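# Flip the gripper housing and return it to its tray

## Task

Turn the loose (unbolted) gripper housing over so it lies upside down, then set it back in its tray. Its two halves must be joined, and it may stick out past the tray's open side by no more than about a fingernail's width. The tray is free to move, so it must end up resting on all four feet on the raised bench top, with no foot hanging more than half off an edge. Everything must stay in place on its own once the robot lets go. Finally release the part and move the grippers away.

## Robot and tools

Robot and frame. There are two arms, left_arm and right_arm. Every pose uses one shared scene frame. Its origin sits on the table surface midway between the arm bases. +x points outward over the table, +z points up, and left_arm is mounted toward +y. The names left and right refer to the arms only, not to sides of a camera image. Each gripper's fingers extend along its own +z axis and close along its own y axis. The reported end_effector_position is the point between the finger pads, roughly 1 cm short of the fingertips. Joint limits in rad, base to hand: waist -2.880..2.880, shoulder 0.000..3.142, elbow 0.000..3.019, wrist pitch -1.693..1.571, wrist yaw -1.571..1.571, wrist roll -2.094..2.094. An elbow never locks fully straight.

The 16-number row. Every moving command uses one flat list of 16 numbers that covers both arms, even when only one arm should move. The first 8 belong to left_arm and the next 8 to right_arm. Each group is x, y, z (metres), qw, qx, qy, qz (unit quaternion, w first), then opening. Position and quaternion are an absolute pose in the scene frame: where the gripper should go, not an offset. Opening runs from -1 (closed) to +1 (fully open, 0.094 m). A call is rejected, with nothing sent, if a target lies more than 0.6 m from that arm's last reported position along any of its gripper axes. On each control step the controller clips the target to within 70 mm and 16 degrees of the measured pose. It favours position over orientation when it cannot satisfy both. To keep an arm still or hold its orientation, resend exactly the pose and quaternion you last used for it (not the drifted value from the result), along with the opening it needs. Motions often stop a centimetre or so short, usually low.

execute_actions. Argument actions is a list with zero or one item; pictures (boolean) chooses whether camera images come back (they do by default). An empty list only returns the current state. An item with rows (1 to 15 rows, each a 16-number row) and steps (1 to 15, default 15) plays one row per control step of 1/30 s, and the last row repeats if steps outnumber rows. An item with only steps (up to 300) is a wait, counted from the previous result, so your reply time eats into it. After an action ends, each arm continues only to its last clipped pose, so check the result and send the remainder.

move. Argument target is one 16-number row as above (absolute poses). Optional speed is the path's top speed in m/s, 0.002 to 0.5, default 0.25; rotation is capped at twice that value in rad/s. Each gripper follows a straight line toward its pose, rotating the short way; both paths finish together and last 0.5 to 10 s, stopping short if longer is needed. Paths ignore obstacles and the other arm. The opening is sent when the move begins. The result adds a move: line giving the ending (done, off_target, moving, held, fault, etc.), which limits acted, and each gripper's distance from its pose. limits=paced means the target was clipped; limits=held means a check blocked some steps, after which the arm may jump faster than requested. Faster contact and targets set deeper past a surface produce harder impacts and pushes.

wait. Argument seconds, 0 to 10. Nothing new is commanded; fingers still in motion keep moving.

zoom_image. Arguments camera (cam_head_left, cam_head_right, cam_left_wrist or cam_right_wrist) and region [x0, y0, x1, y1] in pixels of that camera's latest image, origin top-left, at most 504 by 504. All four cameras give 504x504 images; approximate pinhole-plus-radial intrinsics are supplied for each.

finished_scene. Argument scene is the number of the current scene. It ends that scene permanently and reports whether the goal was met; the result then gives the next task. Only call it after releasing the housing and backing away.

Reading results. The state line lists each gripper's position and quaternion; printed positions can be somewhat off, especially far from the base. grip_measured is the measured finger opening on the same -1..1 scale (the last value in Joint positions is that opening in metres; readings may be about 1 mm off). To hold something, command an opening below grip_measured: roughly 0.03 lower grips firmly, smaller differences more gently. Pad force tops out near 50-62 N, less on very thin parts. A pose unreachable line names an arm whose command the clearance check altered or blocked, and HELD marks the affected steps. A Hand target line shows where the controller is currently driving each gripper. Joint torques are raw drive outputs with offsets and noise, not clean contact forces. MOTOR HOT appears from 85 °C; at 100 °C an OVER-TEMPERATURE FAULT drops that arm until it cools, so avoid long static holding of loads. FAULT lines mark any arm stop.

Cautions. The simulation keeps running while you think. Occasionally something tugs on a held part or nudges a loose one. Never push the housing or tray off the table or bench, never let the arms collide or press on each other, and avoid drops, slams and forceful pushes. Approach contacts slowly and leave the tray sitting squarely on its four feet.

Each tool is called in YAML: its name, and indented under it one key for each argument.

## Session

execute_actions:
  actions: []

Scene clock: 0.00 s of 5467.00 s.
left_arm: end_effector_position=(+0.4849, +0.3313, +0.1989) grip_measured=+1.000 end_effector_quat_wxyz=(+0.183, +0.113, +0.977, -0.009) | right_arm: end_effector_position=(+0.1433, +0.1023, +0.1248) grip_measured=+1.000 end_effector_quat_wxyz=(+0.021, +0.177, +0.982, +0.066)
Joint positions: left_arm=[ 0.147  1.38   1.151 -0.984  0.09   0.3    0.094] | right_arm=[ 1.324  1.37   0.976 -1.039  0.02   1.586  0.094]
Joint velocities: left_arm=[-0.005 -0.015 -0.012  0.017 -0.037 -0.051  0.   ] | right_arm=[-0.005 -0.015  0.007  0.012  0.022 -0.022  0.   ]
Joint torques (N m, as the arm reports them, + toward a larger angle): no reading
Hand target (left_arm): +0.493, +0.332, +0.211; +0.196, +0.113, +0.974, -0.007
Hand target (right_arm): +0.146, +0.110, +0.131; +0.022, +0.177, +0.981, +0.075

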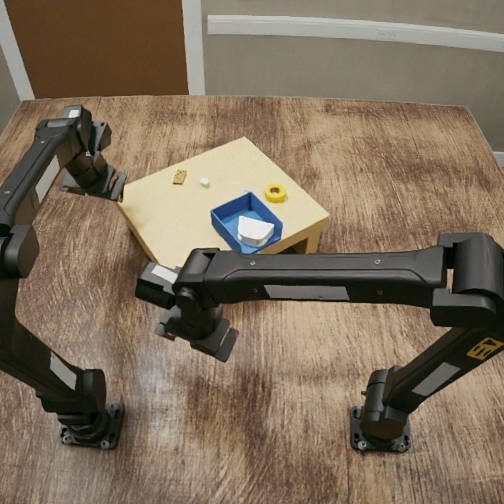

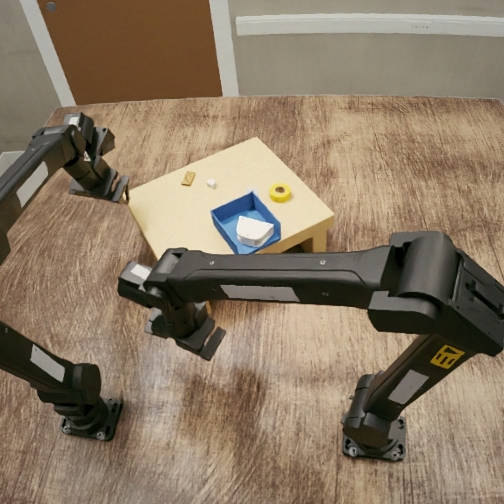

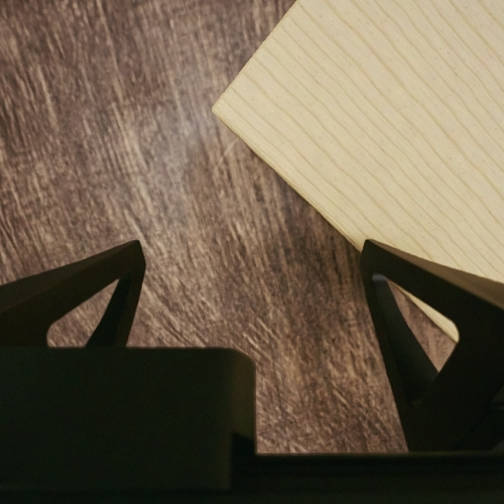

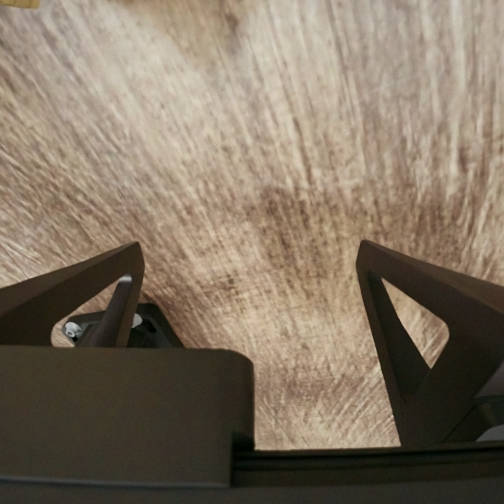

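move:
  target: [0.42,0.33,0.27,0.183,0.113,0.977,-0.009,1, 0.40,-0.01,0.32,0.290,-0.247,0.921,0.078,1]

Scene clock: 6.70 s of 5467.00 s.
left_arm: end_effector_position=(+0.4176, +0.3256, +0.2597) grip_measured=+1.000 end_effector_quat_wxyz=(+0.174, +0.113, +0.978, -0.011) | right_arm: end_effector_position=(+0.3889, -0.0240, +0.2985) grip_measured=+1.000 end_effector_quat_wxyz=(+0.273, -0.248, +0.927, +0.061)
Joint positions: left_arm=[ 0.147  1.189  1.146 -1.188  0.09   0.302  0.094] | right_arm=[ 0.696  1.186  1.184 -1.004  0.066  0.061  0.094]
Joint velocities: left_arm=[-0.024 -0.005 -0.017 -0.007  0.037  0.007  0.   ] | right_arm=[-0.005  0.015  0.012 -0.002 -0.051  0.066  0.   ]
Joint torques (N m, as the arm reports them, + toward a larger angle): left_arm=[ 2.11 -9.28 11.29  0.86  0.14  0.05] | right_arm=[ 0.12 -7.84 12.36  1.78 -0.1  -0.15]
Hand target (left_arm): +0.419, +0.329, +0.270; +0.183, +0.113, +0.977, -0.009
Hand target (right_arm): +0.400, -0.016, +0.324; +0.298, -0.250, +0.918, +0.070
Off the commanded pose (left_arm): 0.011 m, 1 deg.
Off the commanded pose (right_arm): 0.028 m, 3 deg.
After step 90, 1.00 s passed at rest.
move: off_target (left_arm, right_arm)

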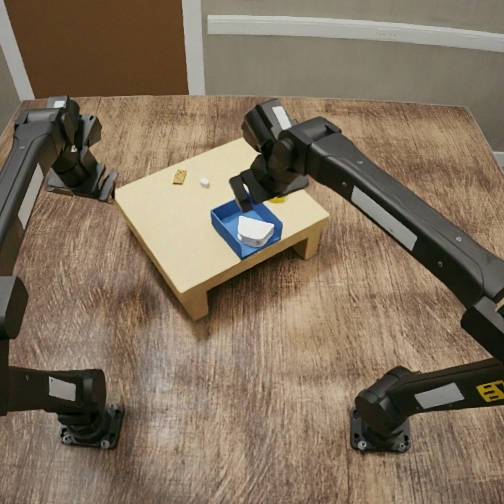

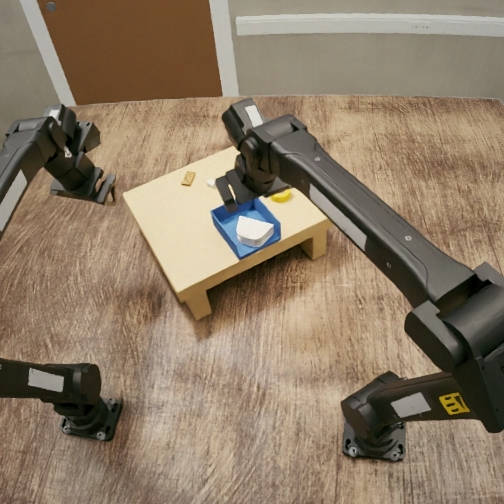

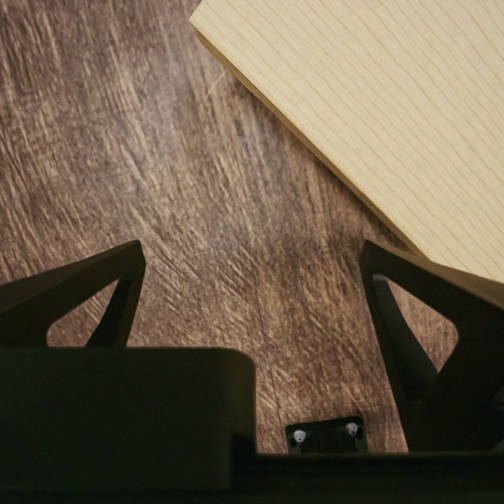

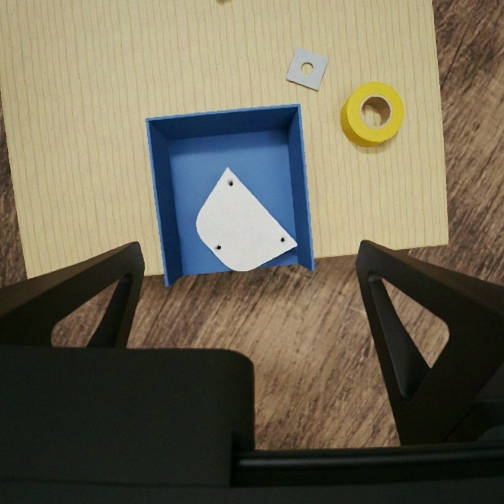

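move:
  target: [0.42,0.33,0.27,0.183,0.113,0.977,-0.009,1, 0.41,0.003,0.22,0.0705,-0.586,0.806,0.051,0.5]
  speed: 0.2

Scene clock: 20.63 s of 5467.00 s.
left_arm: end_effector_position=(+0.4176, +0.3261, +0.2597) grip_measured=+1.000 end_effector_quat_wxyz=(+0.175, +0.113, +0.978, -0.011) | right_arm: end_effector_position=(+0.3980, -0.0025, +0.2030) grip_measured=+0.501 end_effector_quat_wxyz=(+0.057, -0.582, +0.809, +0.053)
Joint positions: left_arm=[ 0.149  1.189  1.146 -1.188  0.09   0.303  0.094] | right_arm=[ 0.658  1.525  1.353 -1.29  -0.112 -0.676  0.071]
Joint velocities: left_arm=[-0.005 -0.005  0.012  0.017 -0.022 -0.007  0.   ] | right_arm=[-0.015  0.015 -0.012 -0.012  0.051 -0.037  0.   ]
Joint torques (N m, as the arm reports them, + toward a larger angle): left_arm=[ 2.05 -9.13 11.42  0.92  0.14  0.06] | right_arm=[ -0.17 -11.75  11.5    0.4   -0.27  -0.17]
Hand target (left_arm): +0.420, +0.330, +0.270; +0.183, +0.113, +0.977, -0.009
Hand target (right_arm): +0.411, +0.003, +0.218; +0.072, -0.585, +0.806, +0.053
Off the commanded pose (left_arm): 0.011 m, 1 deg.
Off the commanded pose (right_arm): 0.022 m, 2 deg.
After step 90, 8.37 s passed at rest.
move: off_target (left_arm, right_arm)

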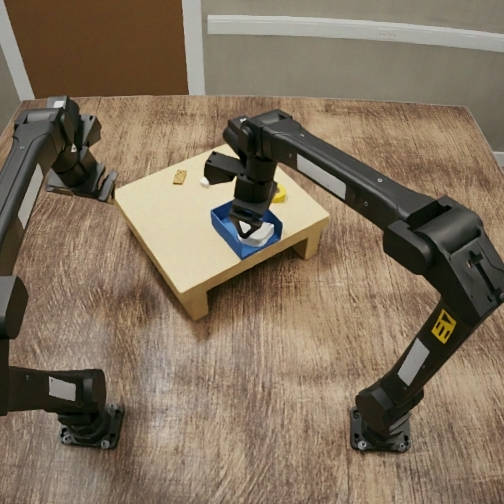

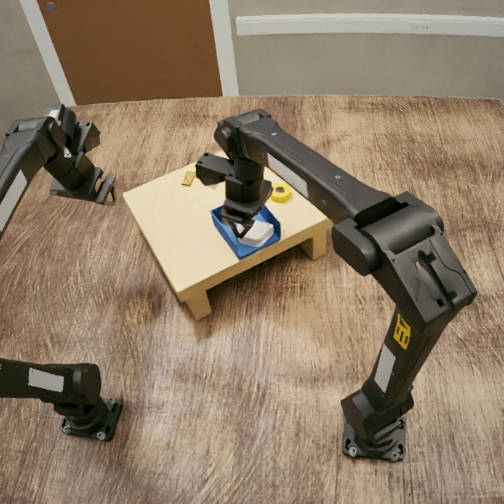

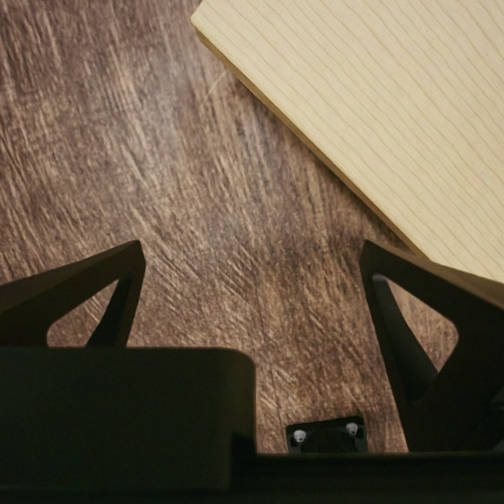

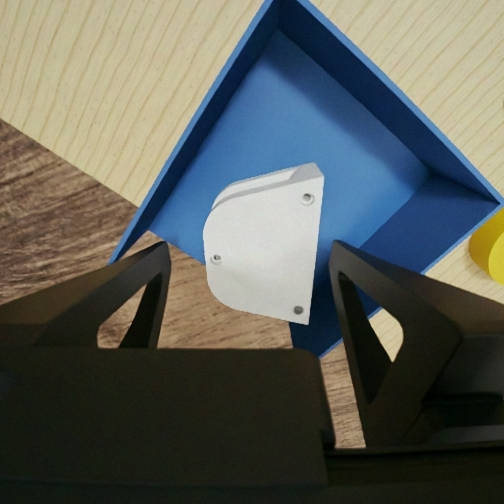

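move:
  target: [0.42,0.33,0.27,0.183,0.113,0.977,-0.009,1, 0.413,-0.003,0.186,0.0705,-0.586,0.806,0.051,0.5]
  speed: 0.04

Scene clock: 25.23 s of 5467.00 s.
left_arm: end_effector_position=(+0.4176, +0.3261, +0.2597) grip_measured=+1.000 end_effector_quat_wxyz=(+0.175, +0.113, +0.978, -0.011) | right_arm: end_effector_position=(+0.4101, -0.0010, +0.1969) grip_measured=+0.501 end_effector_quat_wxyz=(+0.077, -0.585, +0.806, +0.050)
Joint positions: left_arm=[ 0.149  1.189  1.146 -1.188  0.09   0.303  0.094] | right_arm=[ 0.647  1.533  1.342 -1.233 -0.112 -0.692  0.071]
Joint velocities: left_arm=[-0.015 -0.015 -0.002 -0.007  0.022 -0.022  0.   ] | right_arm=[-0.015  0.005 -0.002  0.017 -0.081 -0.066  0.   ]
Joint torques (N m, as the arm reports them, + toward a larger angle): left_arm=[ 2.16 -9.01 11.35  0.87  0.14  0.05] | right_arm=[ -0.37 -11.58   7.17   1.18  -0.14  -0.18]
Hand target (left_arm): +0.420, +0.330, +0.270; +0.183, +0.113, +0.977, -0.009
Hand target (right_arm): +0.413, -0.003, +0.186; +0.070, -0.586, +0.806, +0.051
Off the commanded pose (left_arm): 0.011 m, 1 deg.
Off the commanded pose (right_arm): 0.011 m, 1 deg.
After step 90, 0.70 s passed at rest.
move: off_target (left_arm, right_arm)

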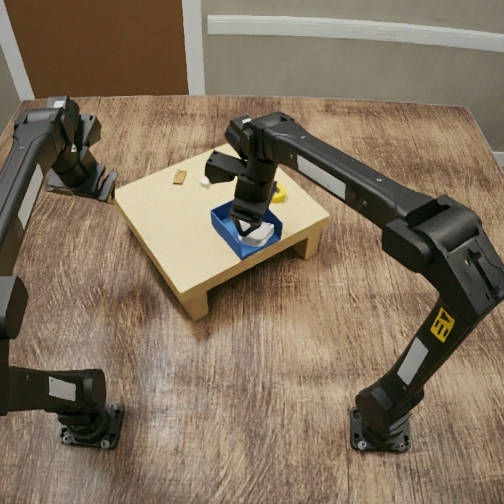

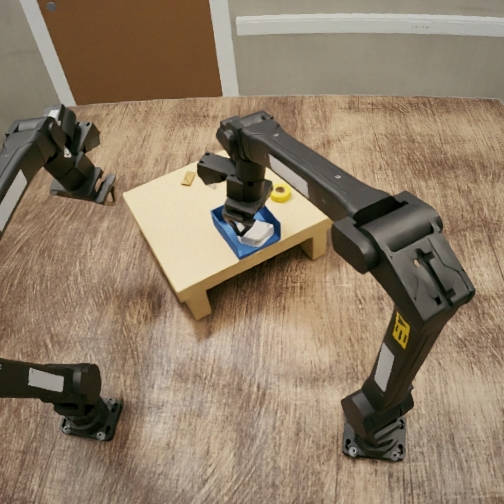

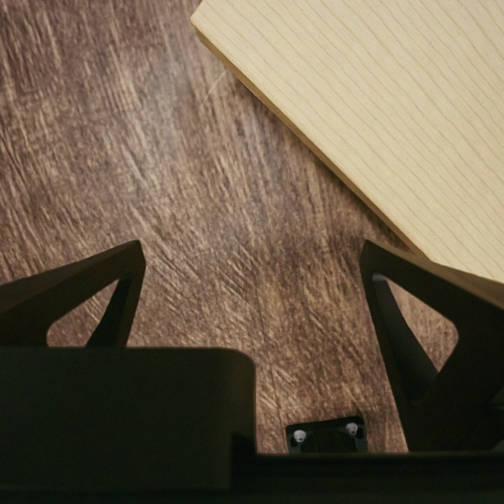

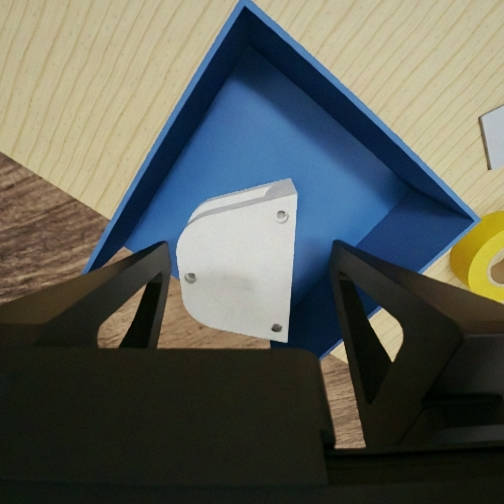

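move:
  target: [0.42,0.33,0.27,0.183,0.113,0.977,-0.009,1, 0.401,-0.011,0.174,0.0705,-0.586,0.806,0.051,0.5]
  speed: 0.03

Scene clock: 30.70 s of 5467.00 s.
left_arm: end_effector_position=(+0.4176, +0.3261, +0.2597) grip_measured=+1.000 end_effector_quat_wxyz=(+0.175, +0.113, +0.978, -0.011) | right_arm: end_effector_position=(+0.3999, -0.0073, +0.1728) grip_measured=+0.501 end_effector_quat_wxyz=(+0.065, -0.585, +0.807, +0.051)
Joint positions: left_arm=[ 0.149  1.189  1.146 -1.188  0.09   0.303  0.094] | right_arm=[ 0.647  1.531  1.277 -1.196 -0.112 -0.695  0.071]
Joint velocities: left_arm=[-0.005  0.005 -0.017  0.002  0.022 -0.007  0.   ] | right_arm=[-0.005 -0.005 -0.002  0.002 -0.007 -0.037 -0.   ]
Joint torques (N m, as the arm reports them, + toward a larger angle): left_arm=[ 2.03 -9.05 11.36  0.88  0.14  0.05] | right_arm=[ -0.4  -13.73   7.03   1.13  -0.14  -0.16]
Hand target (left_arm): +0.420, +0.330, +0.270; +0.183, +0.113, +0.977, -0.009
Hand target (right_arm): +0.401, -0.011, +0.174; +0.070, -0.586, +0.806, +0.051
Off the commanded pose (left_arm): 0.011 m, 1 deg.
Off the commanded pose (right_arm): 0.004 m, 1 deg.
After step 90, 1.37 s passed at rest.
move: off_target (left_arm)

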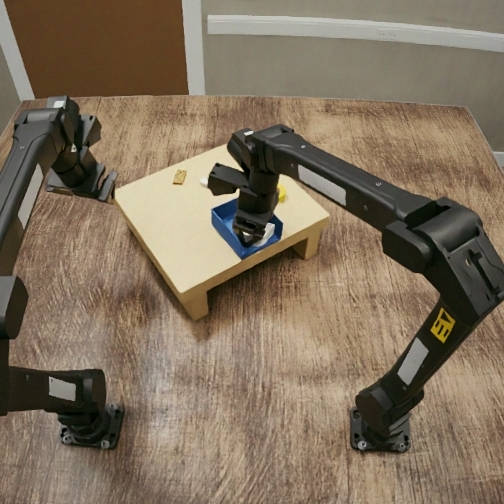

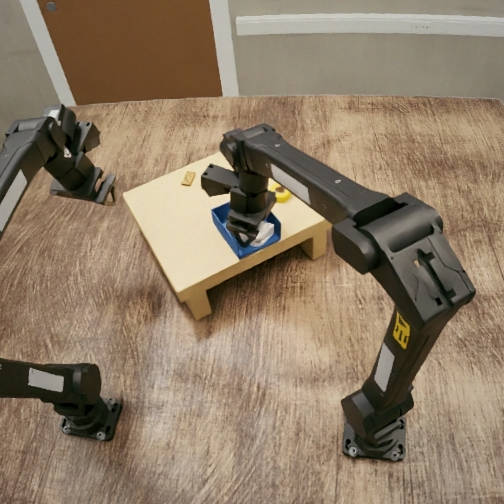

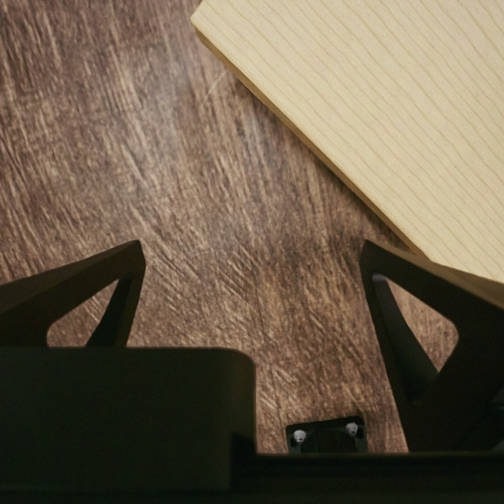

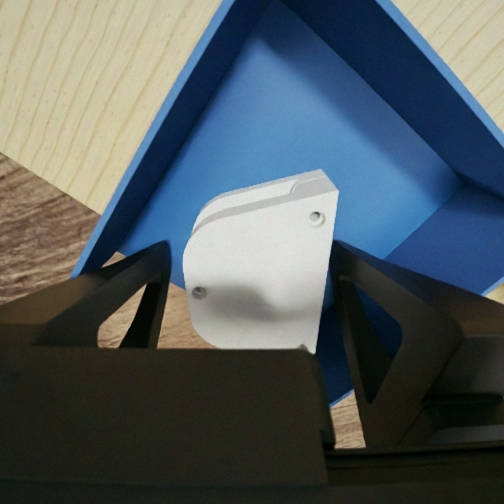

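move:
  target: [0.42,0.33,0.27,0.183,0.113,0.977,-0.009,1, 0.402,-0.017,0.167,0.0705,-0.586,0.806,0.051,0.5]
  speed: 0.02

move:
  target: [0.42,0.33,0.27,0.183,0.113,0.977,-0.009,1, 0.402,-0.017,0.167,0.0705,-0.586,0.806,0.051,0.08]
  speed: 0.02

Scene clock: 34.50 s of 5467.00 s.
left_arm: end_effector_position=(+0.4176, +0.3261, +0.2597) grip_measured=+1.000 end_effector_quat_wxyz=(+0.175, +0.113, +0.978, -0.011) | right_arm: end_effector_position=(+0.3996, -0.0094, +0.1713) grip_measured=+0.501 end_effector_quat_wxyz=(+0.071, -0.589, +0.804, +0.052)
Joint positions: left_arm=[ 0.149  1.189  1.146 -1.188  0.09   0.303  0.094] | right_arm=[ 0.643  1.522  1.262 -1.178 -0.115 -0.707  0.071]
Joint velocities: left_arm=[-0.005 -0.015 -0.002 -0.022 -0.037  0.081  0.   ] | right_arm=[-0.024 -0.005 -0.007  0.007  0.022 -0.022 -0.001]
Joint torques (N m, as the arm reports them, + toward a larger angle): left_arm=[ 2.27 -9.1  11.39  0.91  0.14  0.05] | right_arm=[ -1.11 -13.06   6.69   1.15  -0.11  -0.17]
Hand target (left_arm): +0.420, +0.330, +0.270; +0.183, +0.113, +0.977, -0.009
Hand target (right_arm): +0.402, -0.017, +0.167; +0.071, -0.586, +0.806, +0.051
Off the commanded pose (left_arm): 0.011 m, 1 deg.
Off the commanded pose (right_arm): 0.009 m, 0 deg.
move: off_target (left_arm)

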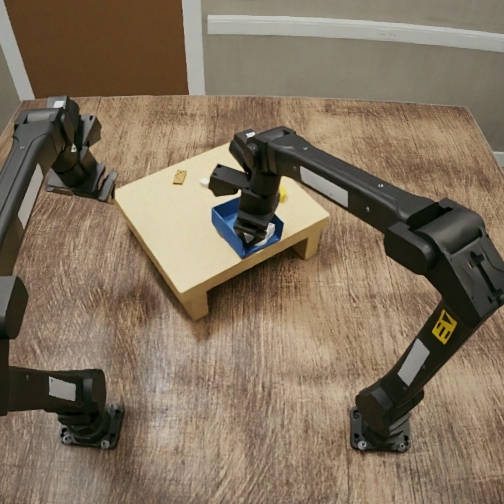

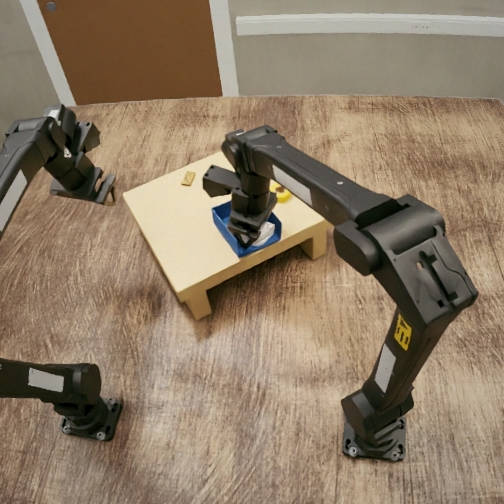

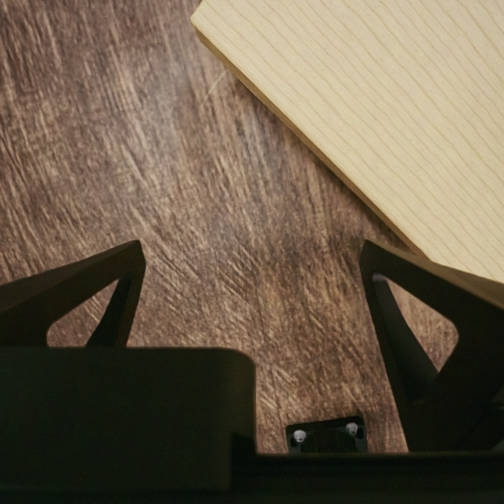

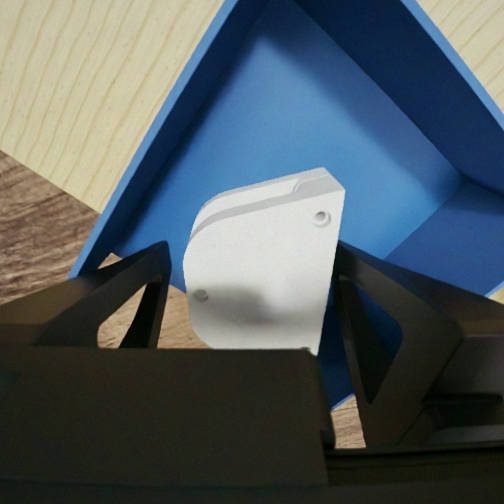

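Scene clock: 35.30 s of 5467.00 s.
left_arm: end_effector_position=(+0.4176, +0.3261, +0.2597) grip_measured=+1.000 end_effector_quat_wxyz=(+0.175, +0.113, +0.978, -0.011) | right_arm: end_effector_position=(+0.4009, -0.0123, +0.1707) grip_measured=+0.096 end_effector_quat_wxyz=(+0.070, -0.586, +0.805, +0.051)
Joint positions: left_arm=[ 0.149  1.189  1.146 -1.188  0.09   0.303  0.094] | right_arm=[ 0.636  1.522  1.26  -1.178 -0.114 -0.708  0.051]
Joint velocities: left_arm=[-0.005 -0.005 -0.012 -0.012 -0.037 -0.022  0.   ] | right_arm=[-0.005 -0.015 -0.007 -0.002 -0.007 -0.051  0.   ]
Joint torques (N m, as the arm reports them, + toward a larger angle): left_arm=[ 2.15 -9.02 11.37  0.86  0.13  0.05] | right_arm=[ -0.47 -12.82   6.8    1.14  -0.11  -0.16]
Hand target (left_arm): +0.420, +0.330, +0.270; +0.183, +0.113, +0.977, -0.009
Hand target (right_arm): +0.402, -0.017, +0.167; +0.070, -0.586, +0.806, +0.051
Off the commanded pose (left_arm): 0.011 m, 1 deg.
Off the commanded pose (right_arm): 0.006 m, 0 deg.
move: off_target (left_arm)

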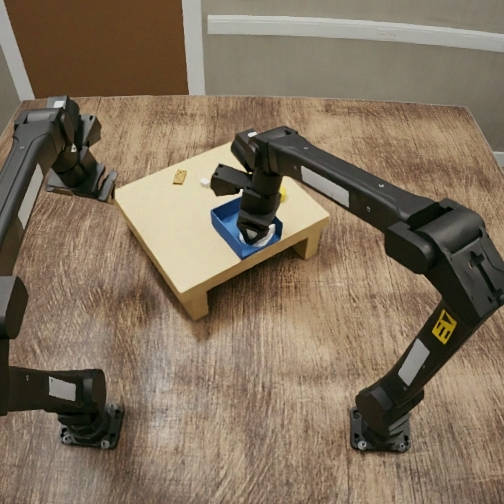

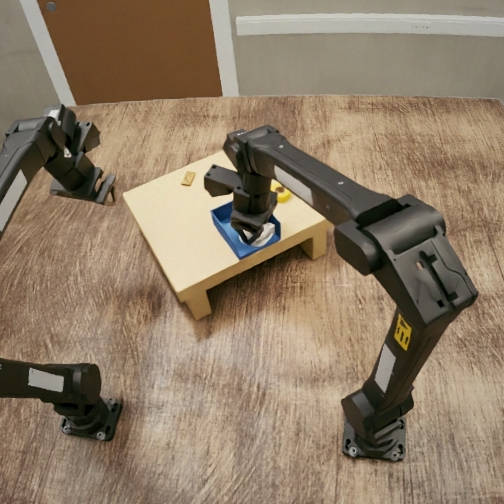

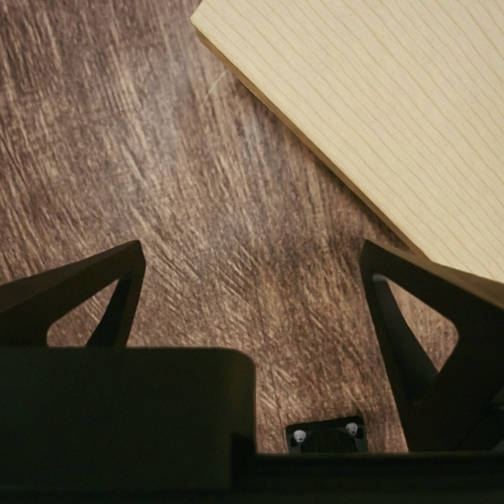

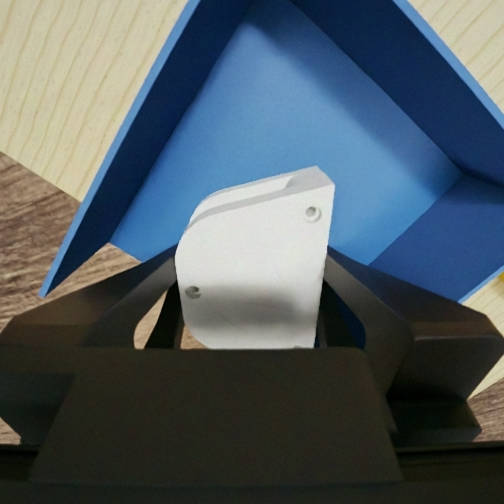

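move:
  target: [0.42,0.33,0.27,0.183,0.113,0.977,-0.009,1, 0.390,-0.014,0.176,0.083,-0.308,0.947,0.027,0.07]
  speed: 0.15

Scene clock: 41.37 s of 5467.00 s.
left_arm: end_effector_position=(+0.4176, +0.3261, +0.2597) grip_measured=+1.000 end_effector_quat_wxyz=(+0.175, +0.113, +0.978, -0.011) | right_arm: end_effector_position=(+0.3916, -0.0161, +0.1739) grip_measured=+0.091 end_effector_quat_wxyz=(+0.075, -0.310, +0.947, +0.027)
Joint positions: left_arm=[ 0.149  1.189  1.146 -1.188  0.09   0.303  0.094] | right_arm=[ 0.677  1.478  1.221 -1.155 -0.012 -0.048  0.051]
Joint velocities: left_arm=[-0.005 -0.005 -0.032  0.002  0.051  0.051  0.   ] | right_arm=[-0.005 -0.015 -0.017 -0.002 -0.037  0.037  0.   ]
Joint torques (N m, as the arm reports them, + toward a larger angle): left_arm=[ 2.07 -9.12 11.35  0.89  0.14  0.06] | right_arm=[  1.07 -12.87   7.15   1.21   0.17   0.05]
Hand target (left_arm): +0.420, +0.330, +0.270; +0.183, +0.113, +0.977, -0.009
Hand target (right_arm): +0.390, -0.014, +0.176; +0.082, -0.308, +0.947, +0.027
Off the commanded pose (left_arm): 0.011 m, 1 deg.
Off the commanded pose (right_arm): 0.003 m, 1 deg.
After step 90, 0.50 s passed at rest.
move: off_target (left_arm)

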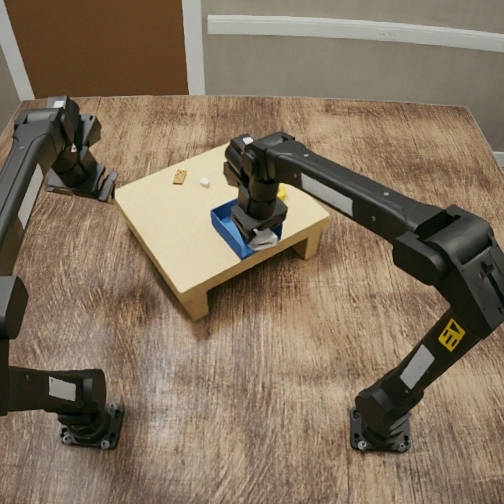

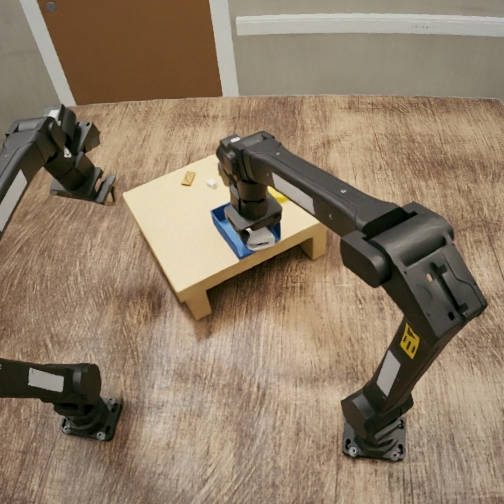

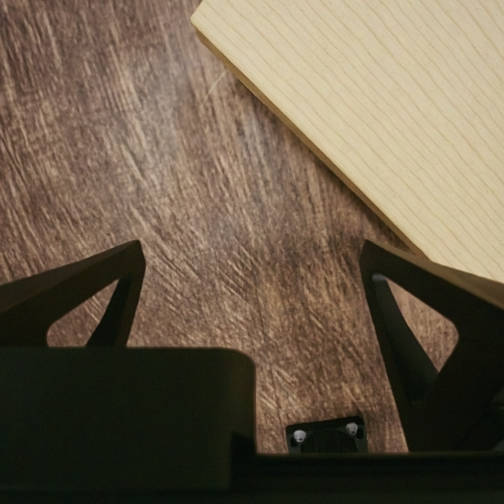

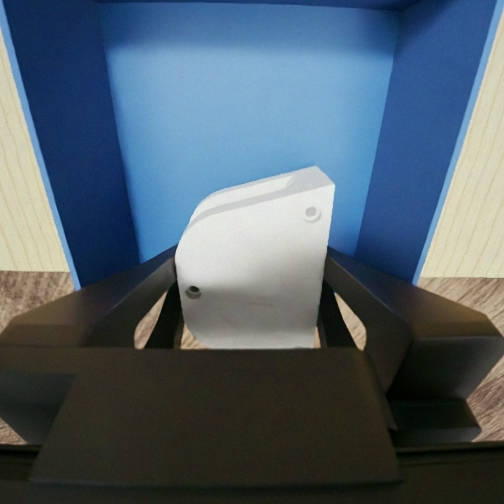

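move:
  target: [0.42,0.33,0.27,0.183,0.113,0.977,-0.009,1, 0.384,-0.018,0.174,0.083,-0.308,0.947,0.027,0.07]
  speed: 0.03

move:
  target: [0.42,0.33,0.27,0.183,0.113,0.977,-0.009,1, 0.384,-0.018,0.174,0.083,-0.308,0.947,0.027,0.35]
  speed: 0.03

move:
  target: [0.42,0.33,0.27,0.183,0.113,0.977,-0.009,1, 0.384,-0.018,0.26,0.083,-0.308,0.947,0.027,0.35]
  speed: 0.1

Scene clock: 46.33 s of 5467.00 s.
left_arm: end_effector_position=(+0.4176, +0.3261, +0.2597) grip_measured=+1.000 end_effector_quat_wxyz=(+0.175, +0.113, +0.978, -0.011) | right_arm: end_effector_position=(+0.3857, -0.0202, +0.1729) grip_measured=+0.091 end_effector_quat_wxyz=(+0.077, -0.309, +0.948, +0.027)
Joint positions: left_arm=[ 0.149  1.189  1.146 -1.188  0.09   0.303  0.094] | right_arm=[ 0.677  1.458  1.197 -1.147 -0.011 -0.045  0.051]
Joint velocities: left_arm=[-0.005 -0.015  0.002 -0.027 -0.022 -0.022  0.   ] | right_arm=[-0.005 -0.024 -0.007  0.017  0.022  0.037 -0.   ]
Joint torques (N m, as the arm reports them, + toward a larger angle): left_arm=[ 2.13 -8.97 11.34  0.87  0.14  0.05] | right_arm=[  1.1  -12.52   7.23   1.19   0.17   0.04]
Hand target (left_arm): +0.420, +0.330, +0.270; +0.183, +0.113, +0.977, -0.009
Hand target (right_arm): +0.384, -0.018, +0.174; +0.083, -0.308, +0.947, +0.027
Off the commanded pose (left_arm): 0.011 m, 1 deg.
Off the commanded pose (right_arm): 0.003 m, 1 deg.
After step 90, 1.27 s passed at rest.
move: off_target (left_arm)

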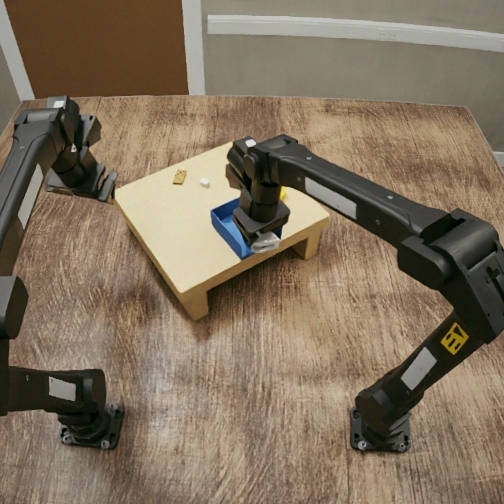

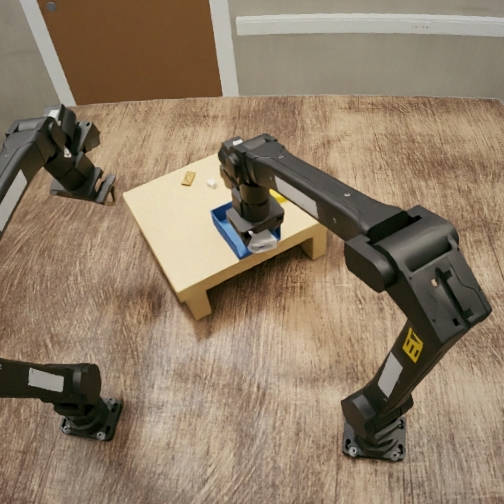

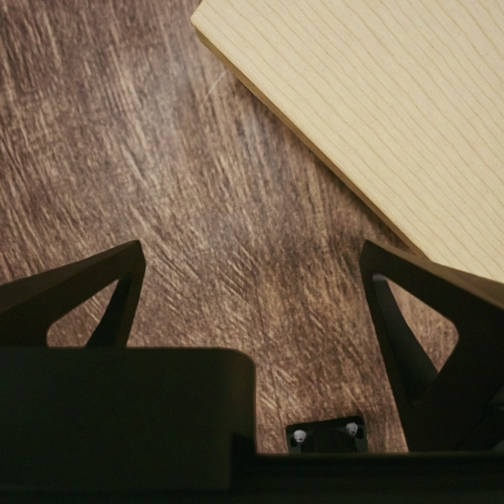

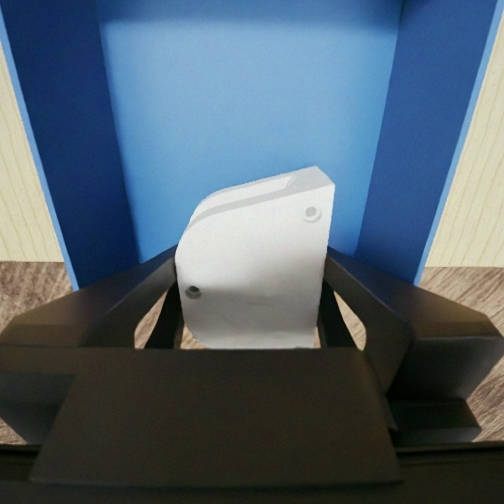

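Scene clock: 47.03 s of 5467.00 s.
left_arm: end_effector_position=(+0.4176, +0.3261, +0.2597) grip_measured=+1.000 end_effector_quat_wxyz=(+0.175, +0.113, +0.978, -0.011) | right_arm: end_effector_position=(+0.3857, -0.0202, +0.1729) grip_measured=+0.349 end_effector_quat_wxyz=(+0.077, -0.309, +0.948, +0.027)
Joint positions: left_arm=[ 0.149  1.189  1.146 -1.188  0.09   0.303  0.094] | right_arm=[ 0.677  1.458  1.197 -1.147 -0.011 -0.045  0.063]
Joint velocities: left_arm=[ 0.005 -0.015 -0.007 -0.012  0.11  -0.007  0.   ] | right_arm=[-0.005 -0.015  0.012 -0.002  0.007 -0.007 -0.001]
Joint torques (N m, as the arm reports them, + toward a larger angle): left_arm=[ 2.   -9.15 11.42  0.91  0.14  0.05] | right_arm=[  1.02 -12.45   7.18   1.26   0.17   0.03]
Hand target (left_arm): +0.420, +0.330, +0.270; +0.183, +0.113, +0.977, -0.009
Hand target (right_arm): +0.384, -0.018, +0.174; +0.083, -0.308, +0.947, +0.027
Off the commanded pose (left_arm): 0.011 m, 1 deg.
Off the commanded pose (right_arm): 0.003 m, 1 deg.
move: off_target (left_arm)

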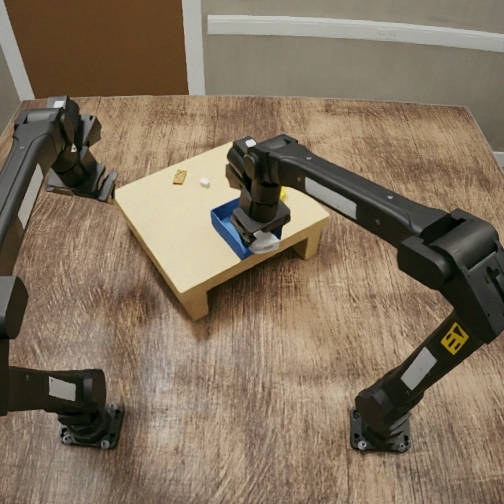

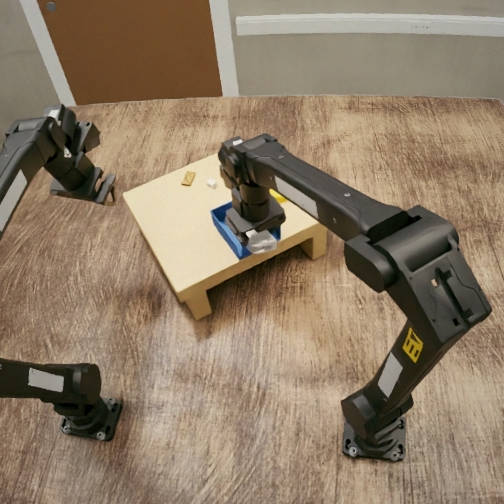

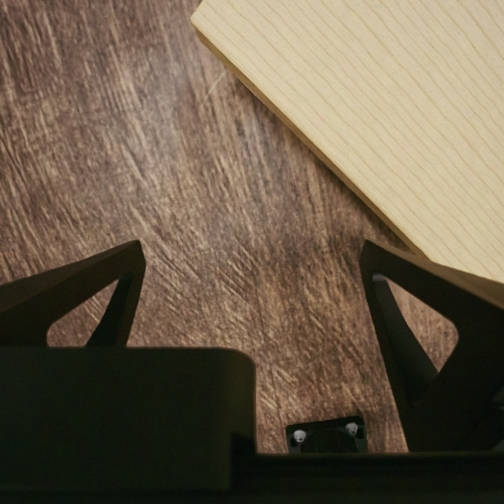

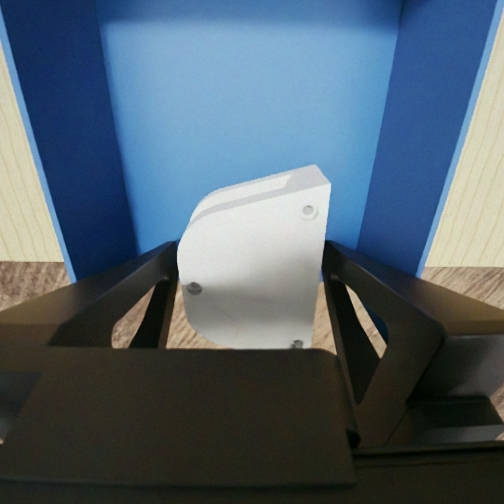

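Scene clock: 48.27 s of 5467.00 s.
left_arm: end_effector_position=(+0.4176, +0.3261, +0.2597) grip_measured=+1.000 end_effector_quat_wxyz=(+0.175, +0.113, +0.978, -0.011) | right_arm: end_effector_position=(+0.3750, -0.0273, +0.2393) grip_measured=+0.349 end_effector_quat_wxyz=(+0.063, -0.309, +0.949, +0.023)
Joint positions: left_arm=[ 0.149  1.189  1.146 -1.188  0.09   0.303  0.094] | right_arm=[ 0.677  1.413  1.329 -1.353 -0.011 -0.045  0.063]
Joint velocities: left_arm=[-0.005 -0.005 -0.007  0.007  0.022  0.022  0.   ] | right_arm=[-0.005  0.005  0.012  0.012  0.051  0.066 -0.   ]
Joint torques (N m, as the arm reports them, + toward a larger angle): left_arm=[ 2.13 -9.02 11.35  0.93  0.14  0.04] | right_arm=[  1.05 -11.45  11.4    0.41   0.16   0.04]
Hand target (left_arm): +0.420, +0.330, +0.270; +0.183, +0.113, +0.977, -0.009
Hand target (right_arm): +0.382, -0.019, +0.260; +0.083, -0.308, +0.947, +0.027
Off the commanded pose (left_arm): 0.011 m, 1 deg.
Off the commanded pose (right_arm): 0.024 m, 2 deg.
move: off_target (left_arm, right_arm)

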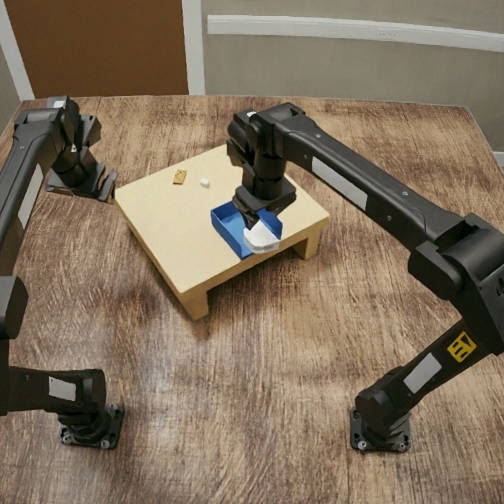

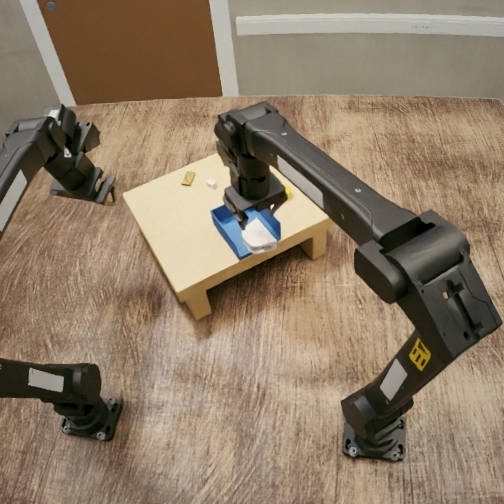

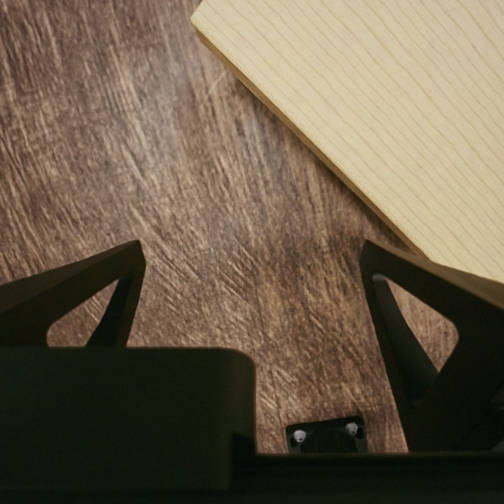

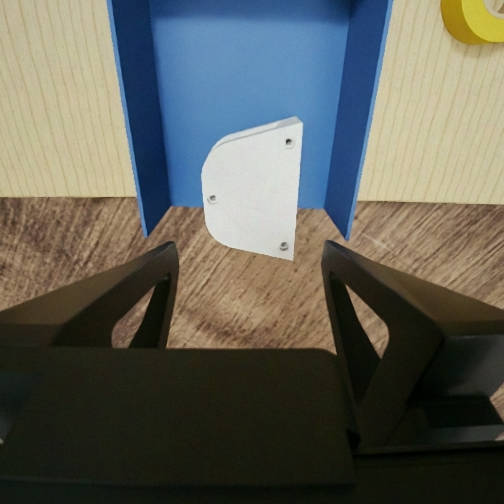

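move:
  target: [0.42,0.33,0.27,0.183,0.113,0.977,-0.009,1, 0.312,-0.079,0.17,0.329,0.3125,0.613,0.646,0.0]
  speed: 0.4

Scene clock: 61.33 s of 5467.00 s.
left_arm: end_effector_position=(+0.4176, +0.3261, +0.2597) grip_measured=+1.000 end_effector_quat_wxyz=(+0.175, +0.113, +0.978, -0.011) | right_arm: end_effector_position=(+0.3144, -0.0804, +0.1737) grip_measured=+0.001 end_effector_quat_wxyz=(+0.343, +0.305, +0.617, +0.639)
Joint positions: left_arm=[ 0.149  1.189  1.146 -1.188  0.09   0.303  0.094] | right_arm=[ 0.599  1.245  0.086  1.212 -0.113  1.542  0.047]
Joint velocities: left_arm=[-0.005 -0.005 -0.012 -0.012  0.037 -0.007  0.   ] | right_arm=[-0.005  0.005 -0.007  0.002 -0.007  0.081  0.   ]
Joint torques (N m, as the arm reports them, + toward a larger angle): left_arm=[ 2.09 -8.99 11.33  0.87  0.13  0.04] | right_arm=[ 1.09 -2.14  3.63  2.43  0.17 -0.05]
Hand target (left_arm): +0.420, +0.330, +0.270; +0.183, +0.113, +0.977, -0.009
Hand target (right_arm): +0.311, -0.080, +0.171; +0.338, +0.307, +0.617, +0.641
Off the commanded pose (left_arm): 0.011 m, 1 deg.
Off the commanded pose (right_arm): 0.005 m, 2 deg.
After step 90, 6.80 s passed at rest.
move: off_target (left_arm)

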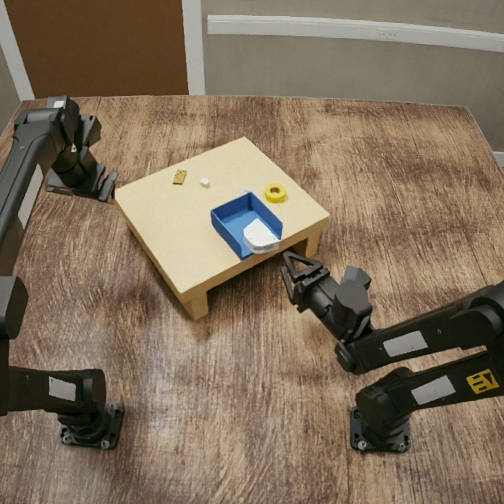

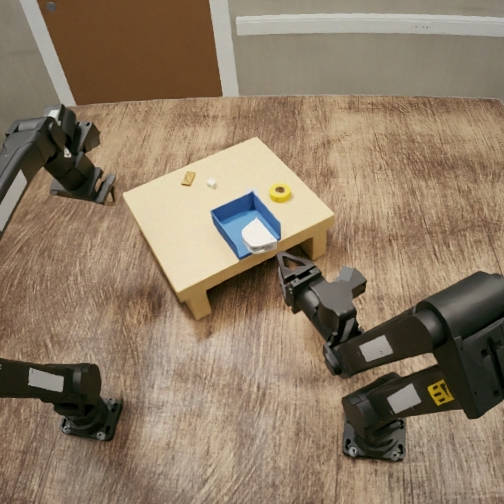

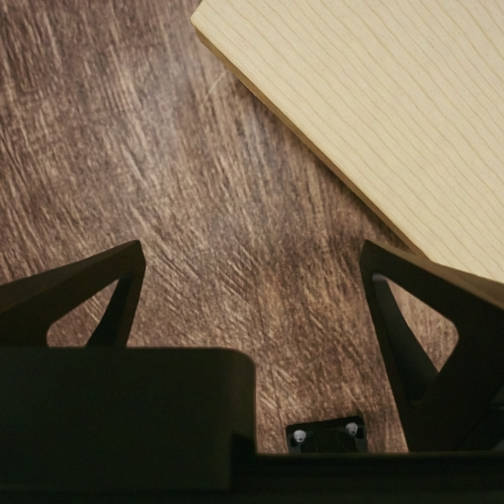

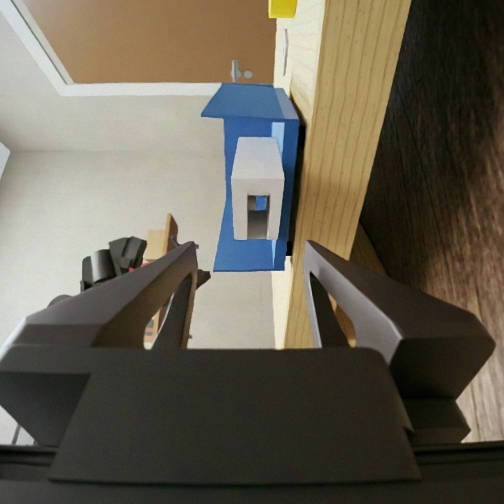

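move:
  target: [0.42,0.33,0.27,0.183,0.113,0.977,-0.009,1, 0.365,-0.040,0.177,0.329,0.3125,0.613,0.646,0.0]
  speed: 0.05

Scene clock: 65.30 s of 5467.00 s.
left_arm: end_effector_position=(+0.4176, +0.3261, +0.2597) grip_measured=+1.000 end_effector_quat_wxyz=(+0.175, +0.113, +0.978, -0.011) | right_arm: end_effector_position=(+0.3576, -0.0475, +0.1700) grip_measured=+0.001 end_effector_quat_wxyz=(+0.330, +0.315, +0.620, +0.638)
Joint positions: left_arm=[ 0.149  1.189  1.146 -1.188  0.09   0.303  0.094] | right_arm=[ 0.627  1.403  0.224  1.212 -0.09   1.566  0.047]
Joint velocities: left_arm=[-0.005 -0.015 -0.012  0.002 -0.037  0.007  0.   ] | right_arm=[ 0.005 -0.005  0.002  0.012  0.007  0.081 -0.   ]
Joint torques (N m, as the arm reports them, + toward a larger angle): left_arm=[ 2.06 -9.   11.33  0.88  0.14  0.05] | right_arm=[ 1.09 -4.39  5.97  2.17  0.17 -0.07]
Hand target (left_arm): +0.420, +0.330, +0.270; +0.183, +0.113, +0.977, -0.009
Hand target (right_arm): +0.365, -0.040, +0.177; +0.329, +0.313, +0.613, +0.647
Off the commanded pose (left_arm): 0.011 m, 1 deg.
Off the commanded pose (right_arm): 0.013 m, 1 deg.
move: off_target (left_arm, right_arm)

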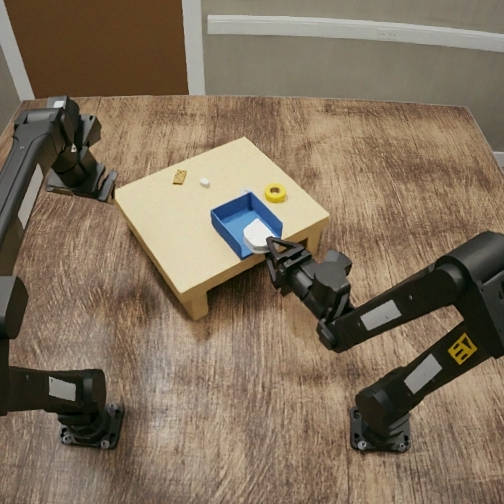

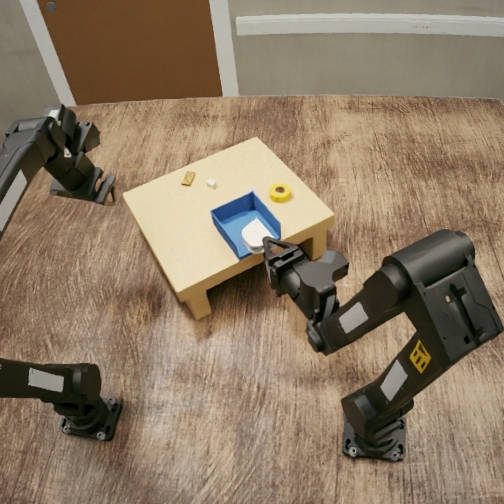

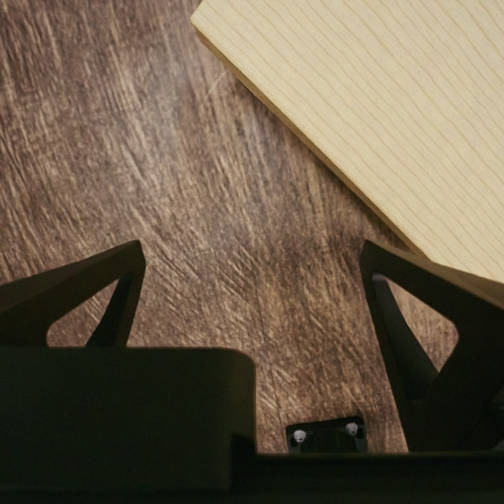

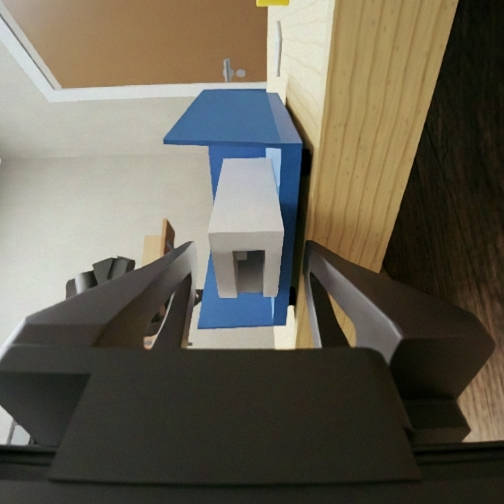

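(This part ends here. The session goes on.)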